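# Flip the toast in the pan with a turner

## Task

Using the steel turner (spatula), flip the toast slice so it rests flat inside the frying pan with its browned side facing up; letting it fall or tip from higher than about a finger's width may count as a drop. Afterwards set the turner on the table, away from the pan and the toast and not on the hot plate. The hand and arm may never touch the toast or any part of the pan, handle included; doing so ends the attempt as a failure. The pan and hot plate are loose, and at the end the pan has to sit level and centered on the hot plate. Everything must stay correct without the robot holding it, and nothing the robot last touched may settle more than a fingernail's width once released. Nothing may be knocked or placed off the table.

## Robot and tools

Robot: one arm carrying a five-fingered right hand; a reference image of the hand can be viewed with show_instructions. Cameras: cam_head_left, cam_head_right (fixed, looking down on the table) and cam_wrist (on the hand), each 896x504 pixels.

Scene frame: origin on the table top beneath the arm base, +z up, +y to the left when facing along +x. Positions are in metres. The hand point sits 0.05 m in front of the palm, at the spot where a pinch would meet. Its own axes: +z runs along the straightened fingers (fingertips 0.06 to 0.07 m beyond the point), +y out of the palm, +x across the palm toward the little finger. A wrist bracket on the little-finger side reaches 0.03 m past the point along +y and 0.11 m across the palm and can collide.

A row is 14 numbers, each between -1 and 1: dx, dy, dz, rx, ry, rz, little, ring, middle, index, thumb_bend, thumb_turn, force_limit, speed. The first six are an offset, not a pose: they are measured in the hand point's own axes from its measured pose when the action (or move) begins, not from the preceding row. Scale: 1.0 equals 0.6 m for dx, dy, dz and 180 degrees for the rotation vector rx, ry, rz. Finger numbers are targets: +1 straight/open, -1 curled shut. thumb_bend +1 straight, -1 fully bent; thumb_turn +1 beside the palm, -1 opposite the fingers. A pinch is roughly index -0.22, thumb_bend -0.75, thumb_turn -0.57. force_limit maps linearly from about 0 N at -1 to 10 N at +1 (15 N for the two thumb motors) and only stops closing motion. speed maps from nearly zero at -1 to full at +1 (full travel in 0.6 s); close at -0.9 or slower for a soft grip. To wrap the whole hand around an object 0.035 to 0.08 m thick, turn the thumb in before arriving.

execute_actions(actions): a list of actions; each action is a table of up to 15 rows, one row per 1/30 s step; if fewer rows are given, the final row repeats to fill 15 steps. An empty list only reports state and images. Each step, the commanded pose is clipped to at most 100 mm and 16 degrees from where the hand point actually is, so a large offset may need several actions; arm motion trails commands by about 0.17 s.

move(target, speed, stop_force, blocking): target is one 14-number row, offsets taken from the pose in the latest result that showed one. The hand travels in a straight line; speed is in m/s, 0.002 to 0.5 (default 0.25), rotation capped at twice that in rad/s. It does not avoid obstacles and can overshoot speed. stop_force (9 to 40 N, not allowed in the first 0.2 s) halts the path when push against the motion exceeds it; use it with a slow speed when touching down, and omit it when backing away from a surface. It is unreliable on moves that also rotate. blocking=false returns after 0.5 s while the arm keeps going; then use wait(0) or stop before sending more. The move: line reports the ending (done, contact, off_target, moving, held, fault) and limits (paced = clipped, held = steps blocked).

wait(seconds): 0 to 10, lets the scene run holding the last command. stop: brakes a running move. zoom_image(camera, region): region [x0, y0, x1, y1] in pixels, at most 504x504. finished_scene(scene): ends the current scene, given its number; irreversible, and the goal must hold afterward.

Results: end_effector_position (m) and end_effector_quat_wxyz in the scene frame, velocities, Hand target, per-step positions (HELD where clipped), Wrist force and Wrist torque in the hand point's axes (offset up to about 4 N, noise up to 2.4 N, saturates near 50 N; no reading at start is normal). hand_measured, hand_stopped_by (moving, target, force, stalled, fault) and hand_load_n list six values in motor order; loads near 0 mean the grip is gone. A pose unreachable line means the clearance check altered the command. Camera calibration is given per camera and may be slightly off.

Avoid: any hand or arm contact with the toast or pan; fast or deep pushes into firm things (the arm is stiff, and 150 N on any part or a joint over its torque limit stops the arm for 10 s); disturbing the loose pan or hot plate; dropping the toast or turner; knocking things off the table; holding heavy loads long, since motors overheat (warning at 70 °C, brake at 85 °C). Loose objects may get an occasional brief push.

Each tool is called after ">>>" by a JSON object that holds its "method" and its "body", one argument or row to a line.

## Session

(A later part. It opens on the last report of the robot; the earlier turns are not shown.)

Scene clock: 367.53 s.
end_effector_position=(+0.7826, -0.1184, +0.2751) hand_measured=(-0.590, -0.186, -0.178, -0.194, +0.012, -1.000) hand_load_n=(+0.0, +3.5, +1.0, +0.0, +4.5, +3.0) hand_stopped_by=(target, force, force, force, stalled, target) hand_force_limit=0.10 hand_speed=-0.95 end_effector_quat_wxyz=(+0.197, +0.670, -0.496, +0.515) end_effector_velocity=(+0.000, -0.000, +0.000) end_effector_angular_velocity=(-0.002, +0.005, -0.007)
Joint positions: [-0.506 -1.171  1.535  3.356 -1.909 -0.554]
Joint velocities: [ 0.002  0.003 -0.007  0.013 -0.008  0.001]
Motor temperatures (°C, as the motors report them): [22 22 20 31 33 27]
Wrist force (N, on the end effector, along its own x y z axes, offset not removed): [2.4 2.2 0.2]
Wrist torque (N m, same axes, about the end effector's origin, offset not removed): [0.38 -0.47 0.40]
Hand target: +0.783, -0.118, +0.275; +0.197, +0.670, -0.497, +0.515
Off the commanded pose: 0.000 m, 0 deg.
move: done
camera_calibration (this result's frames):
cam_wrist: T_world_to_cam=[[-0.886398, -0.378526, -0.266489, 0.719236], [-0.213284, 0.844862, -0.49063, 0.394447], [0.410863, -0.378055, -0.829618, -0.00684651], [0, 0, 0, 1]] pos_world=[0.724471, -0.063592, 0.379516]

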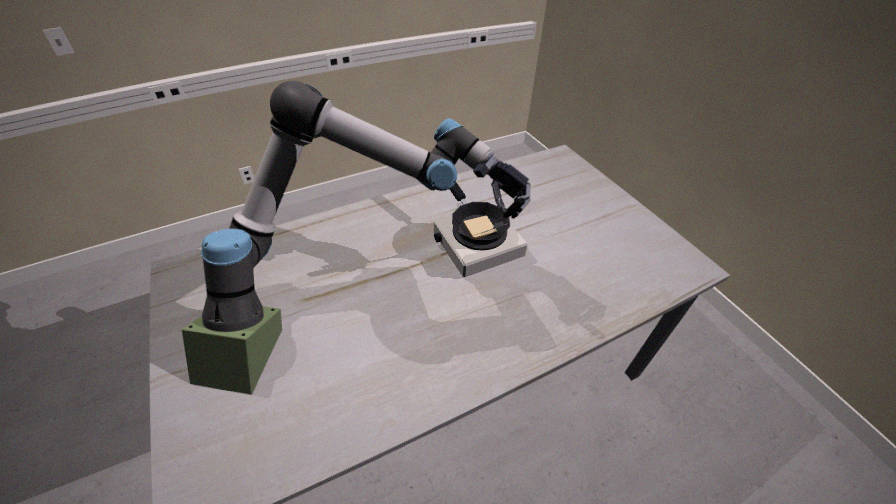

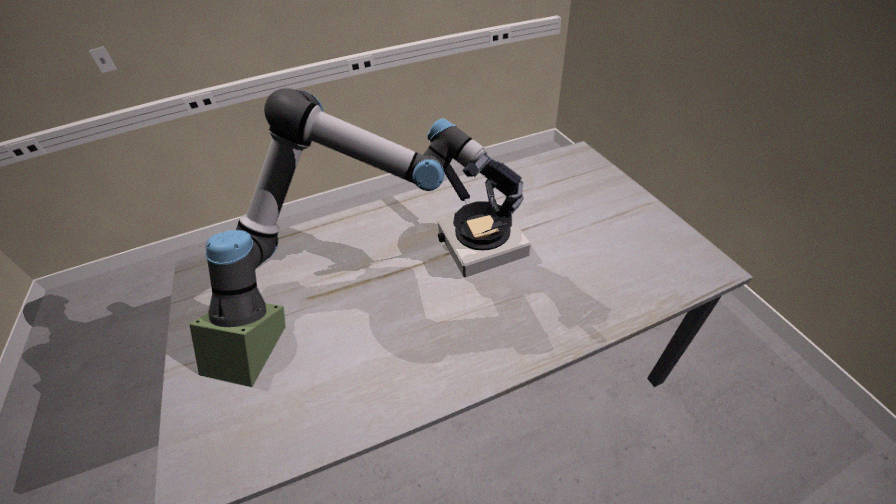

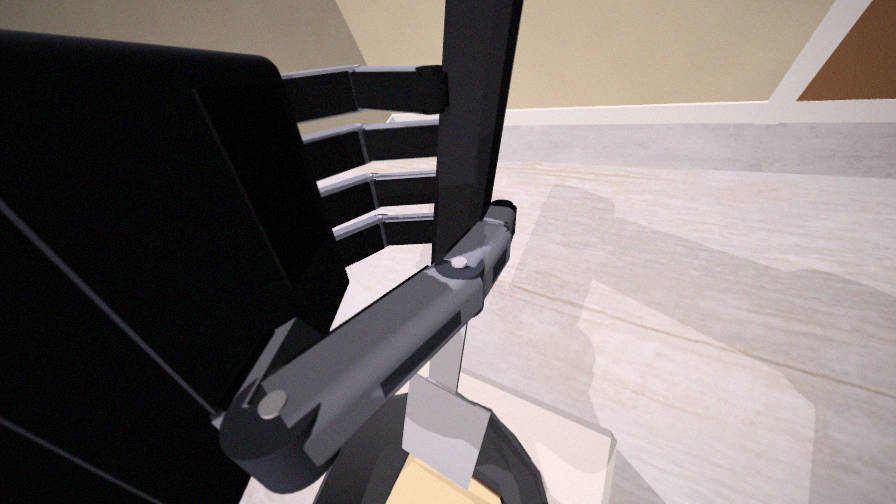

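>>> {"method": "execute_actions", "body": {
  "actions": [
    [[0,0,0,0,0,0,-0.59,-0.65,-0.65,-0.65,0.0,-1,-0.1,-0.93]],
    [[0,0,0,0,0,0,-0.59,-0.65,-0.65,-0.65,0.0,-1,-0.1,-0.93]]
  ]
}}

Scene clock: 379.43 s.
end_effector_position=(+0.7826, -0.1183, +0.2751) hand_measured=(-0.590, -0.200, -0.208, -0.234, +0.012, -1.000) hand_load_n=(-1.5, +1.5, +3.0, +4.5, +9.0, +2.5) hand_stopped_by=(target, force, force, force, stalled, target) hand_force_limit=-0.10 hand_speed=-0.93 end_effector_quat_wxyz=(+0.197, +0.670, -0.496, +0.515) end_effector_velocity=(-0.000, -0.001, +0.000) end_effector_angular_velocity=(-0.000, -0.000, -0.000)
Joint positions: [-0.506 -1.171  1.535  3.356 -1.909 -0.554]
Joint velocities: [-0.001  0.     0.    -0.001  0.    -0.   ]
Motor temperatures (°C, as the motors report them): [22 22 20 31 33 27]
Wrist force (N, on the end effector, along its own x y z axes, offset not removed): [0.0 3.2 -0.2]
Wrist torque (N m, same axes, about the end effector's origin, offset not removed): [0.50 -0.02 0.44]
Hand target: +0.783, -0.118, +0.275; +0.197, +0.670, -0.496, +0.515
Off the commanded pose: 0.000 m, 0 deg.
Step readings (end_effector_position; steps 1 to 15: 1st action; 16 to 30: 2nd action):
0: (+0.7827, -0.1184, +0.2751)
1: (+0.7827, -0.1184, +0.2751)
2: (+0.7827, -0.1184, +0.2751)
4: (+0.7826, -0.1184, +0.2750)
8: (+0.7827, -0.1183, +0.2749)
15: (+0.7826, -0.1183, +0.2750)
16: (+0.7826, -0.1183, +0.2751)
17: (+0.7826, -0.1183, +0.2751)
19: (+0.7826, -0.1183, +0.2751)
23: (+0.7826, -0.1183, +0.2751)
30: end_effector_position above
camera_calibration (this result's frames):
cam_wrist: T_world_to_cam=[[-0.886395, -0.378558, -0.266452, 0.719231], [-0.213348, 0.844866, -0.490596, 0.394441], [0.410835, -0.378015, -0.82965, -0.00683625], [0, 0, 0, 1]] pos_world=[0.724485, -0.0635633, 0.37948]

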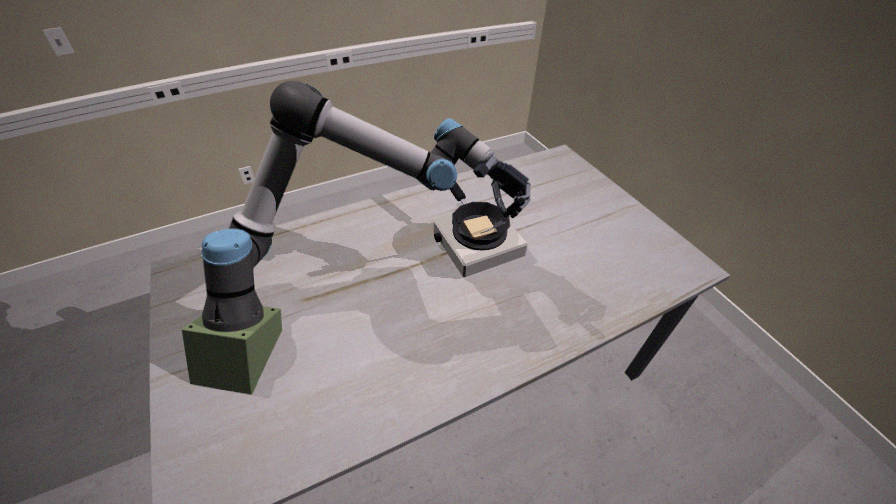

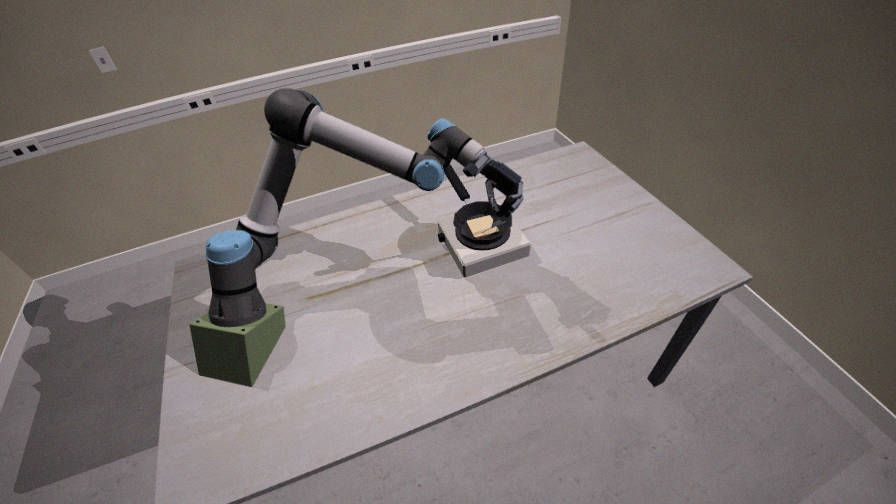

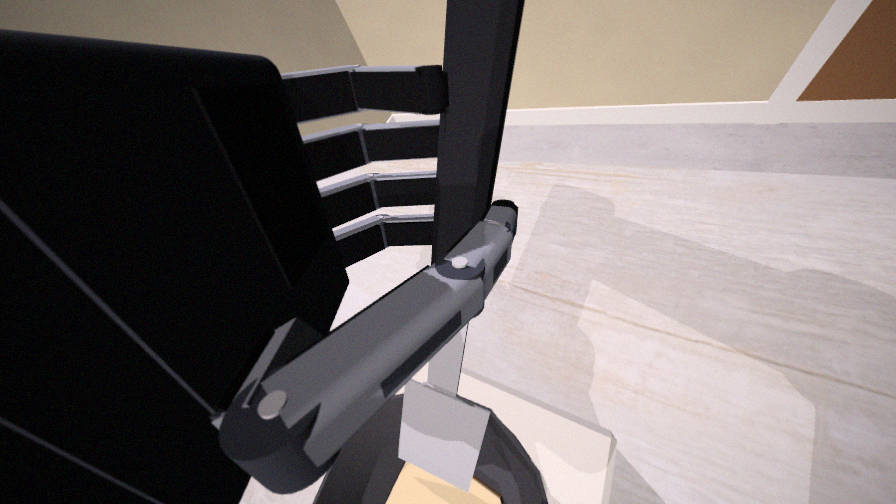

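>>> {"method": "move", "body": {
  "target": [0.0591,-0.0165,-0.0261,0,0,0,-0.59,-0.6,-0.65,-0.65,0.0,-1,-0.1,-0.93],
  "speed": 0.03
}}

>>> {"method": "zoom_image", "body": {
  "camera": "cam_wrist",
  "region": [370, 350, 530, 504]
}}

Scene clock: 390.90 s.
end_effector_position=(+0.7826, -0.1183, +0.3149) hand_measured=(-0.592, -0.214, -0.208, -0.234, +0.012, -1.000) hand_load_n=(-2.5, +4.0, +1.5, +5.0, +10.0, +4.0) hand_stopped_by=(target, force, force, force, stalled, target) hand_force_limit=-0.10 hand_speed=-0.93 end_effector_quat_wxyz=(+0.197, +0.670, -0.496, +0.515) end_effector_velocity=(-0.000, +0.000, +0.001) end_effector_angular_velocity=(+0.001, +0.001, -0.000)
Joint positions: [-0.537 -1.215  1.504  3.426 -1.882 -0.572]
Joint velocities: [-0.    -0.001 -0.001  0.003  0.001 -0.   ]
Motor temperatures (°C, as the motors report them): [22 22 20 31 33 27]
Wrist force (N, on the end effector, along its own x y z axes, offset not removed): [0.9 2.2 0.2]
Wrist torque (N m, same axes, about the end effector's origin, offset not removed): [0.36 -0.22 0.34]
Hand target: +0.783, -0.118, +0.315; +0.197, +0.670, -0.496, +0.515
Off the commanded pose: 0.000 m, 0 deg.
move: done
camera_calibration (this result's frames):
cam_wrist: T_world_to_cam=[[-0.886396, -0.378571, -0.266432, 0.729778], [-0.213357, 0.844849, -0.490621, 0.413994], [0.41083, -0.37804, -0.829642, 0.0262789], [0, 0, 0, 1]] pos_world=[0.724405, -0.0635548, 0.419352]

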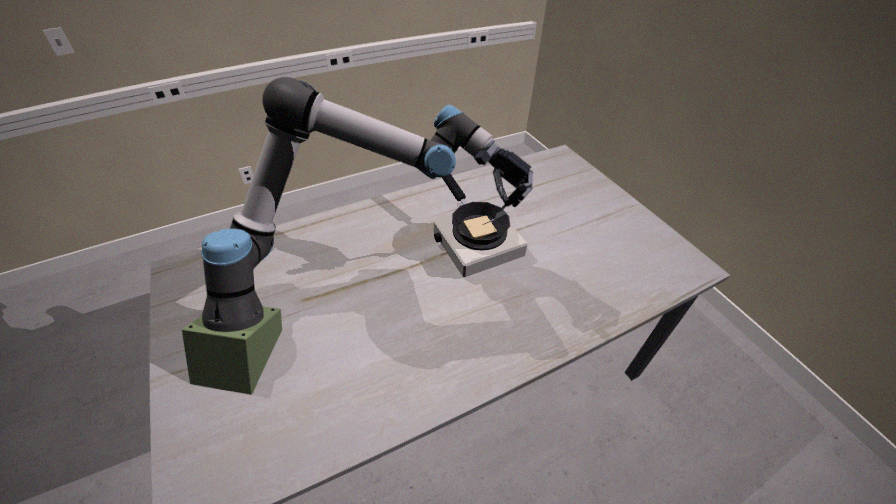

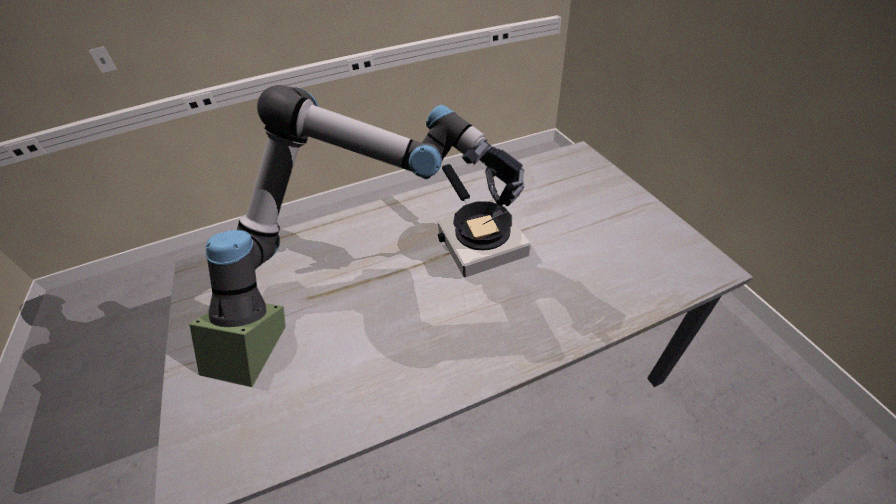

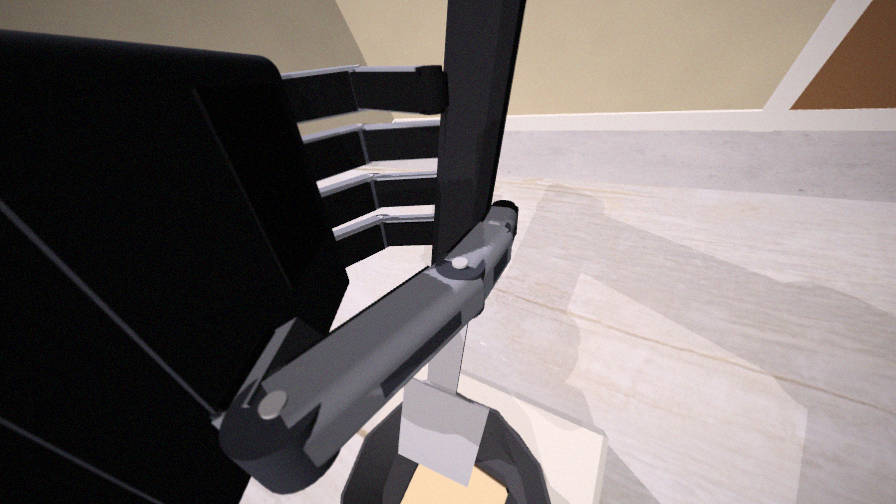

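Region (370, 350, 530, 504) of cam_wrist's 896x504 image, scaled by 3.150, with more detail than that image has; it fills the top 485 rows of this view, and the rest is white.

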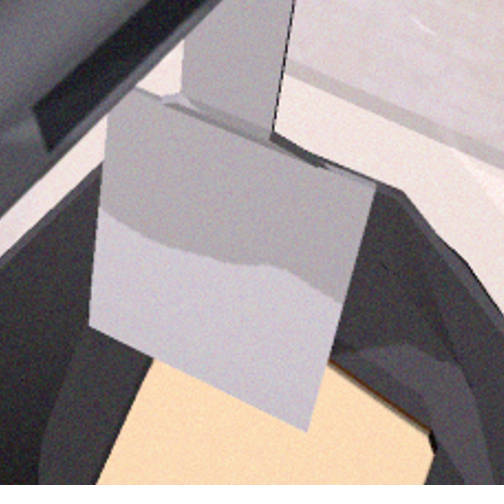

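>>> {"method": "move", "body": {
  "target": [-0.02838,0.51362,0.01543,-0.04655,-0.19145,0.0785,-0.59,-0.6,-0.65,-0.65,0.0,-1,-0.1,-0.93],
  "speed": 0.15
}}

Scene clock: 433.83 s.
end_effector_position=(+0.5202, -0.2502, +0.2196) hand_measured=(-0.592, -0.214, -0.208, -0.234, +0.012, -1.000) hand_load_n=(-3.0, +4.0, +1.5, +6.0, +9.5, +4.0) hand_stopped_by=(target, force, force, force, stalled, target) hand_force_limit=-0.10 hand_speed=-0.93 end_effector_quat_wxyz=(+0.025, +0.711, -0.645, +0.278) end_effector_velocity=(-0.002, -0.001, -0.001) end_effector_angular_velocity=(+0.005, +0.001, -0.001)
Joint positions: [-1.12  -1.375  2.038  3.609 -1.091 -0.822]
Joint velocities: [-0.003  0.001  0.002  0.003  0.003 -0.003]
Motor temperatures (°C, as the motors report them): [22 22 20 31 33 27]
Wrist force (N, on the end effector, along its own x y z axes, offset not removed): [0.9 2.6 -0.5]
Wrist torque (N m, same axes, about the end effector's origin, offset not removed): [0.51 -0.06 0.31]
Hand target: +0.520, -0.250, +0.220; +0.025, +0.711, -0.645, +0.277
Off the commanded pose: 0.000 m, 0 deg.
move: done
camera_calibration (this result's frames):
cam_wrist: T_world_to_cam=[[-0.945993, -0.113916, -0.303513, 0.527256], [-0.164822, 0.975201, 0.147702, 0.289853], [0.279161, 0.189751, -0.94131, 0.240194], [0, 0, 0, 1]] pos_world=[0.479502, -0.268179, 0.343315]

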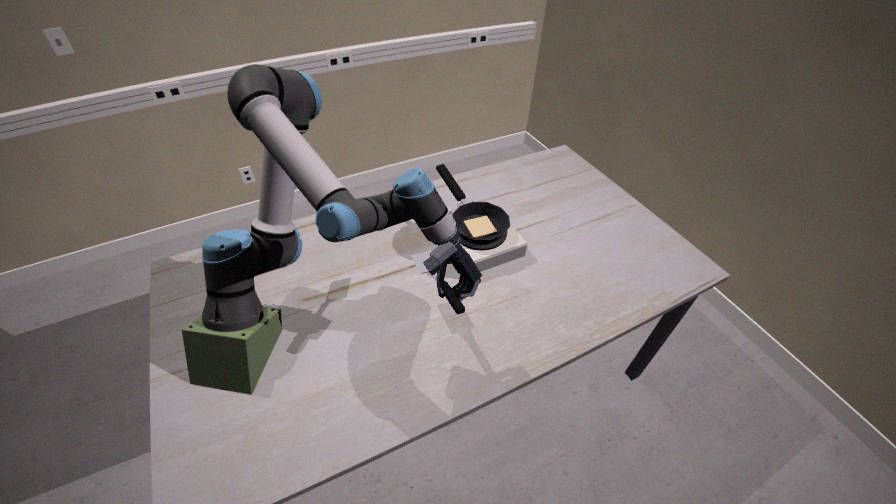

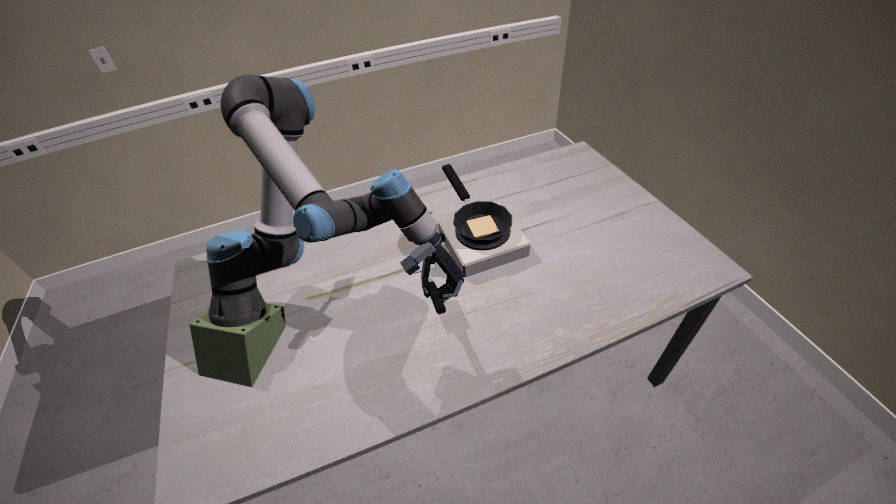

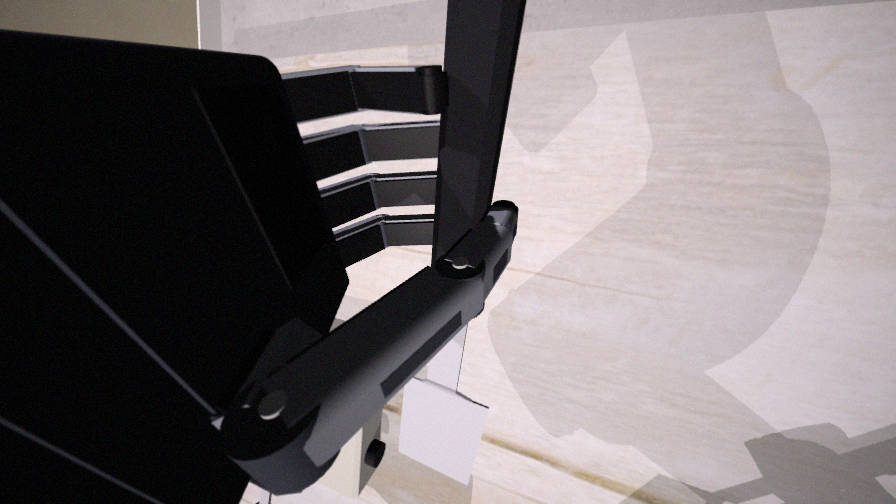

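>>> {"method": "zoom_image", "body": {
  "camera": "cam_head_left",
  "region": [400, 230, 500, 320]
}}

>>> {"method": "zoom_image", "body": {
  "camera": "cam_head_right",
  "region": [390, 230, 490, 320]
}}

Region (400, 230, 500, 320) of cam_head_left's 896x504 image, scaled by 5.040, with more detail than that image has; it fills the top 454 rows of this view, and the rest is white.

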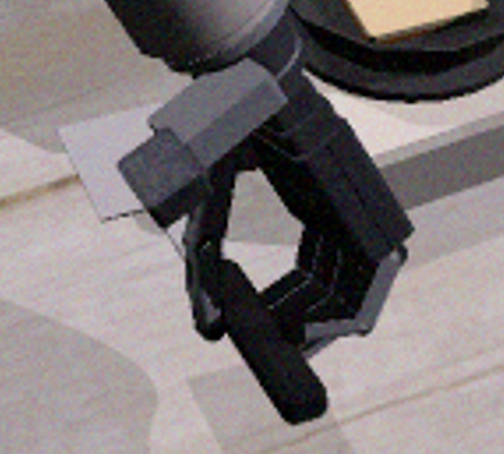

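Region (390, 230, 490, 320) of cam_head_right's 896x504 image, scaled by 5.040, with more detail than that image has; it fills the top 454 rows of this view, and the rest is white.

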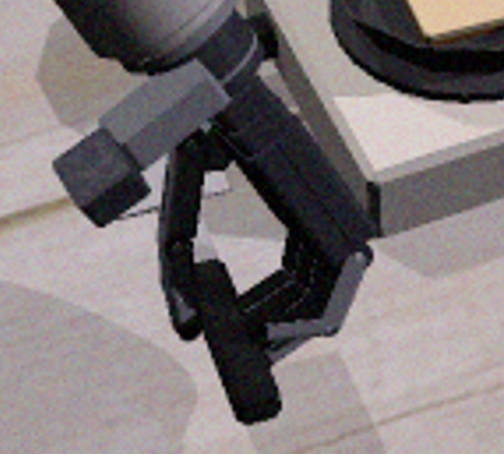

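>>> {"method": "move", "body": {
  "target": [-0.18912,0.07213,0.19166,0.15141,-0.09701,0.10851,-0.59,-0.6,-0.65,-0.65,0.0,-1,-0.1,-0.93],
  "speed": 0.12
}}

>>> {"method": "zoom_image", "body": {
  "camera": "cam_head_left",
  "region": [370, 230, 500, 340]
}}

Scene clock: 468.97 s.
end_effector_position=(+0.5200, -0.2005, +0.0599) hand_measured=(-0.592, -0.214, -0.208, -0.234, +0.012, -1.000) hand_load_n=(-2.5, +4.0, +1.5, +5.0, +10.0, +4.0) hand_stopped_by=(target, force, force, force, stalled, target) hand_force_limit=-0.10 hand_speed=-0.93 end_effector_quat_wxyz=(-0.285, +0.613, -0.668, +0.311) end_effector_velocity=(+0.000, +0.000, -0.002) end_effector_angular_velocity=(+0.004, -0.012, -0.003)
Joint positions: [-1.19  -0.849  2.292  2.572 -0.538 -0.334]
Joint velocities: [-0.     0.018 -0.001 -0.039  0.004  0.024]
Motor temperatures (°C, as the motors report them): [22 22 20 31 33 27]
Wrist force (N, on the end effector, along its own x y z axes, offset not removed): [0.6 2.1 0.4]
Wrist torque (N m, same axes, about the end effector's origin, offset not removed): [0.30 0.06 0.19]
Hand target: +0.520, -0.201, +0.060; -0.285, +0.612, -0.668, +0.311
Off the commanded pose: 0.000 m, 0 deg.
move: done
camera_calibration (this result's frames):
cam_wrist: T_world_to_cam=[[-0.669356, 0.0977443, -0.736484, 0.408816], [-0.325971, 0.852156, 0.409356, 0.308422], [0.667611, 0.514078, -0.538534, -0.0805857], [0, 0, 0, 1]] pos_world=[0.42798, -0.261356, 0.131434]

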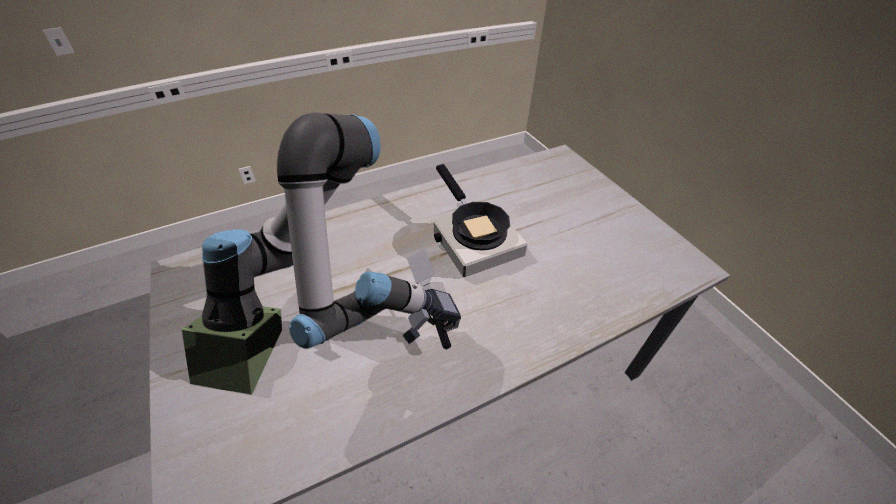

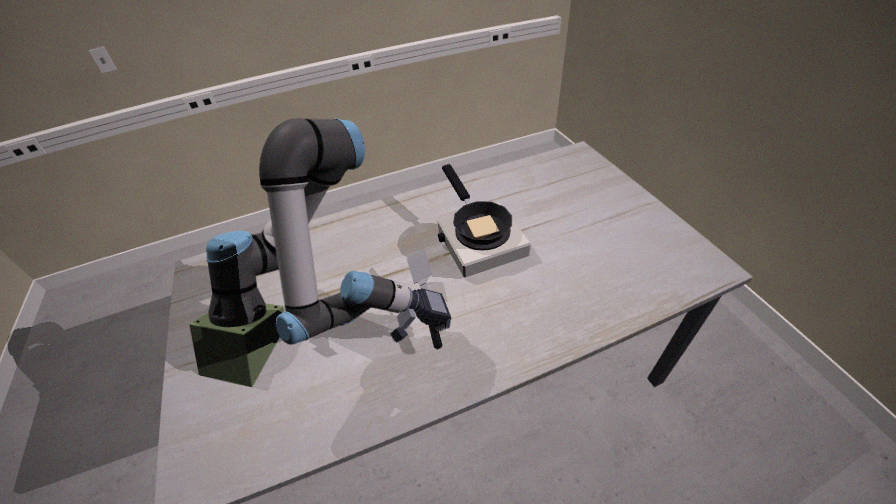

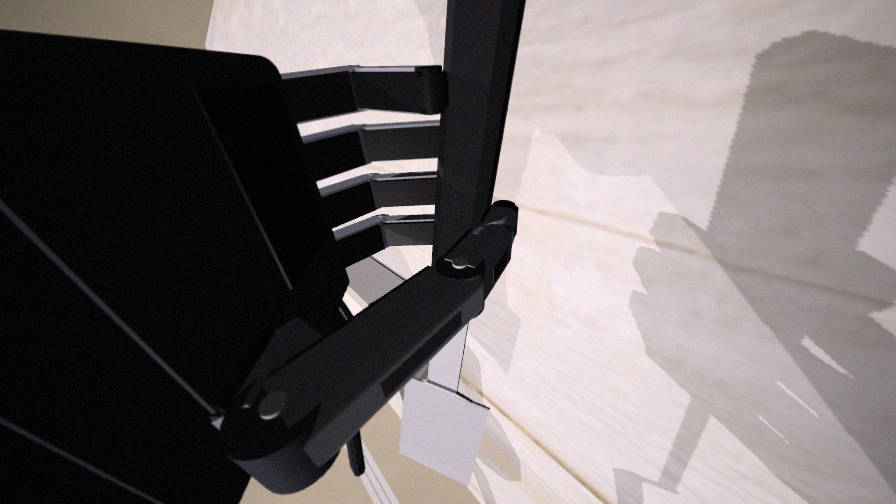

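Region (370, 230, 500, 340) of cam_head_left's 896x504 image, scaled by 3.877, with more detail than that image has; it fills the top 426 rows of this view, and the rest is white.

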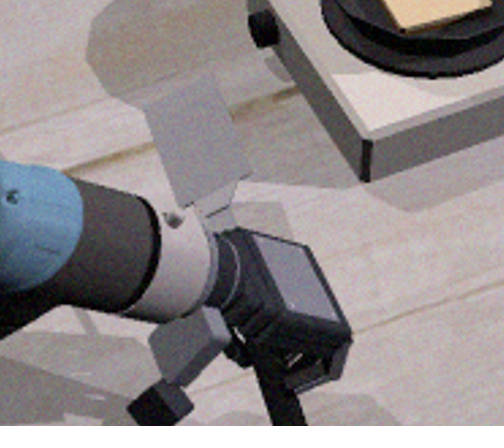

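>>> {"method": "move", "body": {
  "target": [0,0.03192,0.02679,0,0,0,-0.72,-0.6,-0.65,-0.65,0.0,-1,-0.1,-0.9],
  "speed": 0.02
}}

Scene clock: 472.57 s.
end_effector_position=(+0.5200, -0.2005, +0.0350) hand_measured=(-0.720, -0.214, -0.208, -0.234, +0.012, -1.000) hand_load_n=(-1.5, +0.0, +0.0, +3.0, +5.0, +1.5) hand_stopped_by=(target, force, force, force, stalled, target) hand_force_limit=-0.10 hand_speed=-0.90 end_effector_quat_wxyz=(-0.285, +0.613, -0.668, +0.311) end_effector_velocity=(+0.000, -0.000, -0.002) end_effector_angular_velocity=(-0.002, -0.001, +0.001)
Joint positions: [-1.164 -0.773  2.275  2.481 -0.555 -0.296]
Joint velocities: [ 0.002  0.005 -0.001 -0.007 -0.001  0.001]
Motor temperatures (°C, as the motors report them): [22 22 20 31 33 27]
Wrist force (N, on the end effector, along its own x y z axes, offset not removed): [1.4 1.4 0.9]
Wrist torque (N m, same axes, about the end effector's origin, offset not removed): [0.17 -0.11 0.18]
Hand target: +0.520, -0.201, +0.035; -0.285, +0.613, -0.668, +0.311
Off the commanded pose: 0.000 m, 0 deg.
move: done
camera_calibration (this result's frames):
cam_wrist: T_world_to_cam=[[-0.669367, 0.0977467, -0.736474, 0.390465], [-0.325984, 0.85214, 0.409379, 0.318598], [0.667594, 0.514104, -0.538531, -0.0939403], [0, 0, 0, 1]] pos_world=[0.427936, -0.261362, 0.10655]

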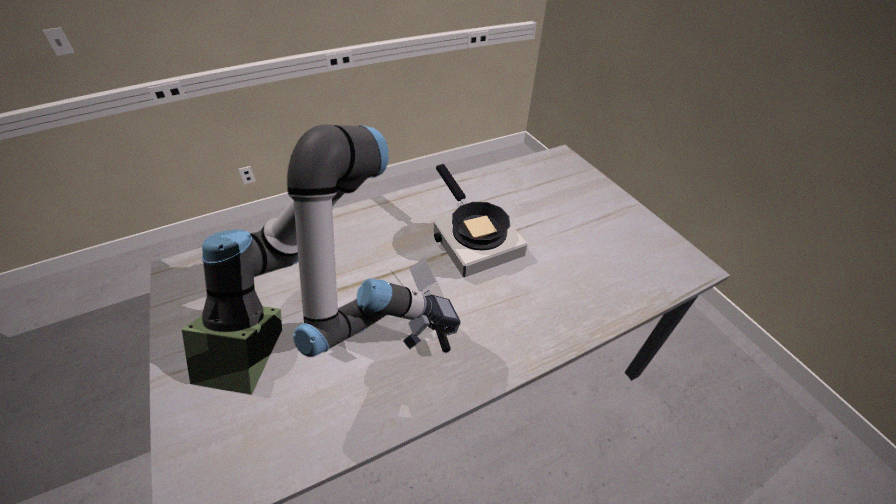

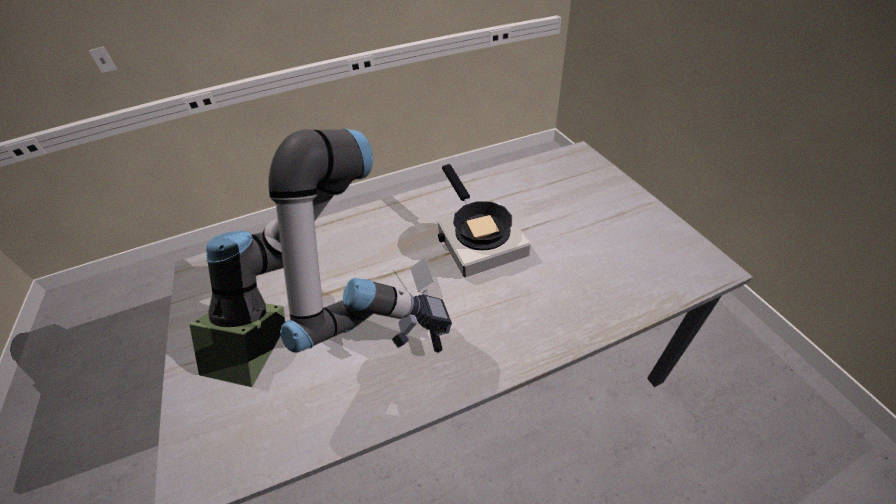

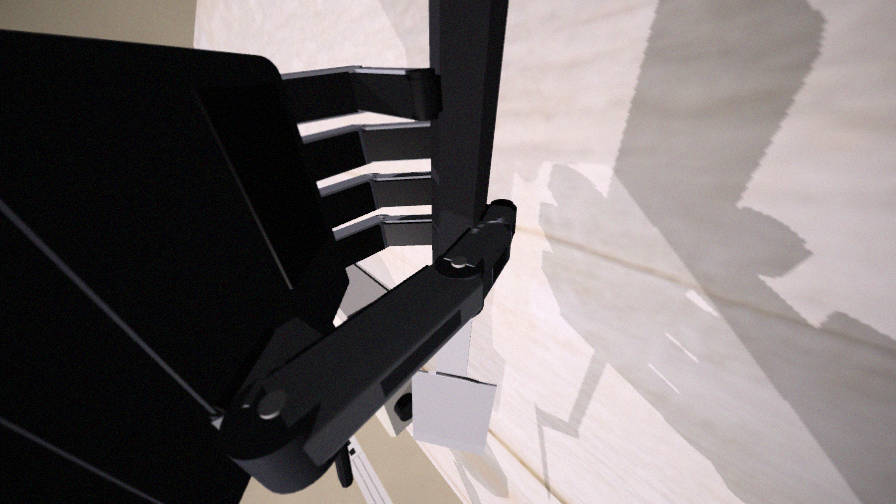

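>>> {"method": "move", "body": {
  "target": [0,0.01277,0.01072,0,0,0,-0.85,-0.6,-0.65,-0.65,0.0,-1,-0.1,-0.9],
  "speed": 0.01
}}

Scene clock: 479.20 s.
end_effector_position=(+0.5200, -0.2005, +0.0252) hand_measured=(-0.850, -0.214, -0.208, -0.234, +0.008, -1.000) hand_load_n=(+0.0, +0.0, +0.0, +1.0, +0.5, +0.5) hand_stopped_by=(target, force, force, force, stalled, target) hand_force_limit=-0.10 hand_speed=-0.90 end_effector_quat_wxyz=(-0.285, +0.613, -0.668, +0.311) end_effector_velocity=(-0.001, +0.000, -0.002) end_effector_angular_velocity=(+0.000, +0.001, -0.001)
Joint positions: [-1.154 -0.744  2.266  2.448 -0.562 -0.281]
Joint velocities: [ 0.002  0.005  0.    -0.006 -0.002  0.002]
Motor temperatures (°C, as the motors report them): [22 22 20 31 33 27]
Wrist force (N, on the end effector, along its own x y z axes, offset not removed): [2.3 2.0 -1.1]
Wrist torque (N m, same axes, about the end effector's origin, offset not removed): [0.40 -0.16 0.33]
Hand target: +0.520, -0.201, +0.025; -0.285, +0.613, -0.668, +0.311
Off the commanded pose: 0.000 m, 0 deg.
move: done
camera_calibration (this result's frames):
cam_wrist: T_world_to_cam=[[-0.669383, 0.0977471, -0.736459, 0.383196], [-0.325987, 0.852131, 0.409396, 0.322629], [0.667577, 0.514119, -0.538538, -0.0992278], [0, 0, 0, 1]] pos_world=[0.42792, -0.261364, 0.0966876]

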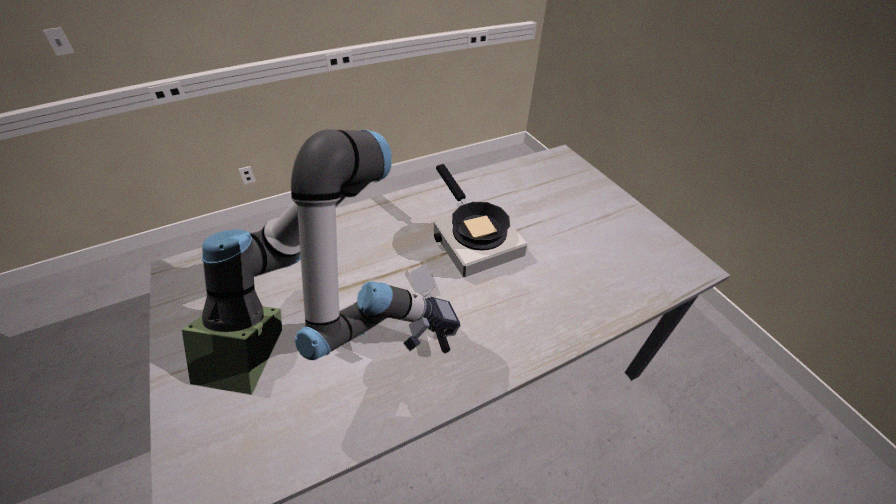

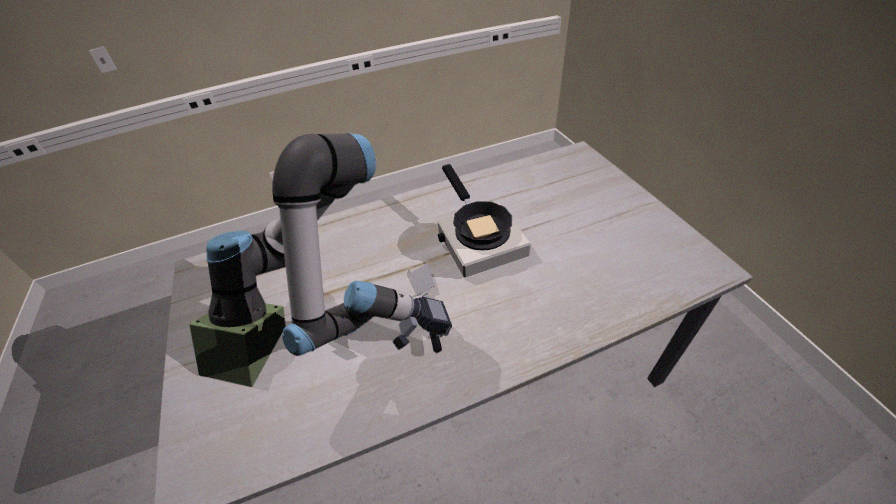

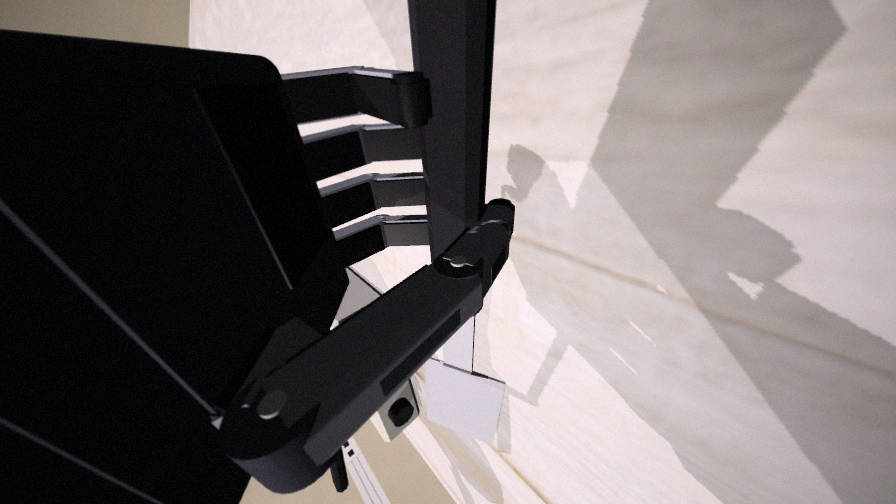

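>>> {"method": "move", "body": {
  "target": [0,0.0038,0.0032,0,0,0,-0.85,-0.12,-0.10,-0.10,0.0,-1,-0.1,-0.95],
  "speed": 0.005
}}

Scene clock: 483.57 s.
end_effector_position=(+0.5200, -0.2005, +0.0222) hand_measured=(-0.850, -0.120, -0.100, -0.100, +0.008, -1.000) hand_load_n=(+0.0, +0.0, +0.0, +0.0, +0.0, +0.0) hand_stopped_by=(target, target, target, target, stalled, target) hand_force_limit=-0.10 hand_speed=-0.95 end_effector_quat_wxyz=(-0.285, +0.613, -0.668, +0.311) end_effector_velocity=(+0.000, +0.001, -0.000) end_effector_angular_velocity=(-0.001, +0.000, +0.003)
Joint positions: [-1.151 -0.735  2.264  2.438 -0.564 -0.277]
Joint velocities: [ 0.001  0.    -0.    -0.     0.001 -0.002]
Motor temperatures (°C, as the motors report them): [22 22 20 31 33 27]
Wrist force (N, on the end effector, along its own x y z axes, offset not removed): [0.3 1.8 -1.4]
Wrist torque (N m, same axes, about the end effector's origin, offset not removed): [0.35 0.06 0.30]
Hand target: +0.520, -0.201, +0.022; -0.285, +0.613, -0.668, +0.311
Off the commanded pose: 0.000 m, 0 deg.
move: done
camera_calibration (this result's frames):
cam_wrist: T_world_to_cam=[[-0.669381, 0.0977478, -0.73646, 0.380998], [-0.325988, 0.85213, 0.409397, 0.323851], [0.667578, 0.51412, -0.538536, -0.100835], [0, 0, 0, 1]] pos_world=[0.42792, -0.261364, 0.0937038]

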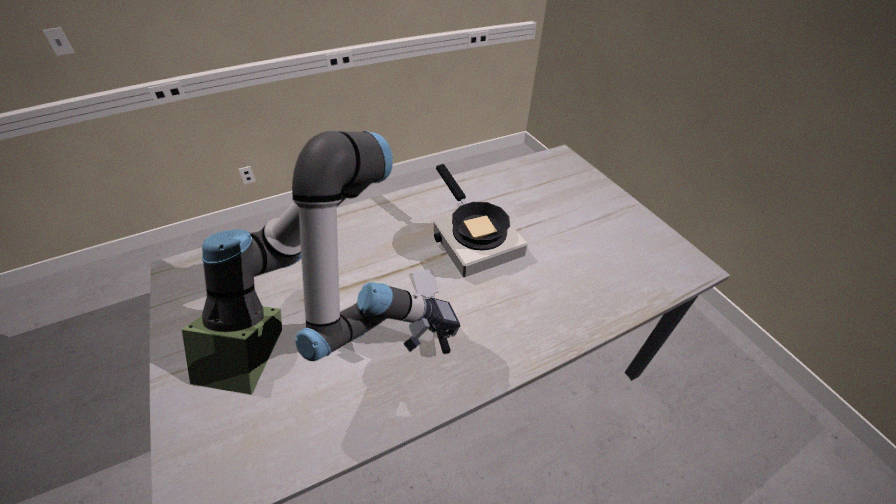

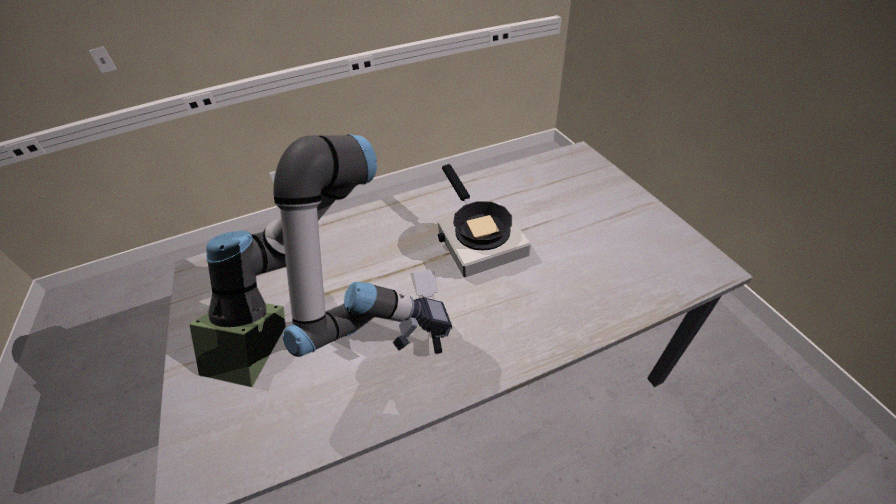

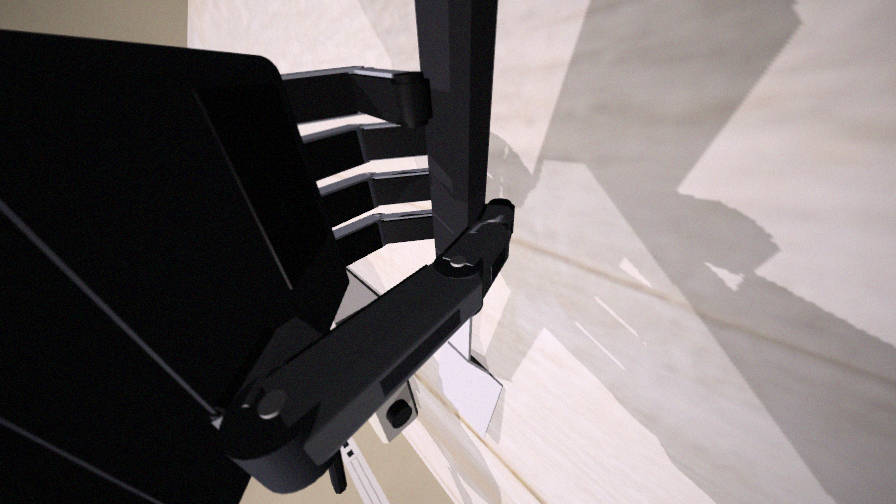

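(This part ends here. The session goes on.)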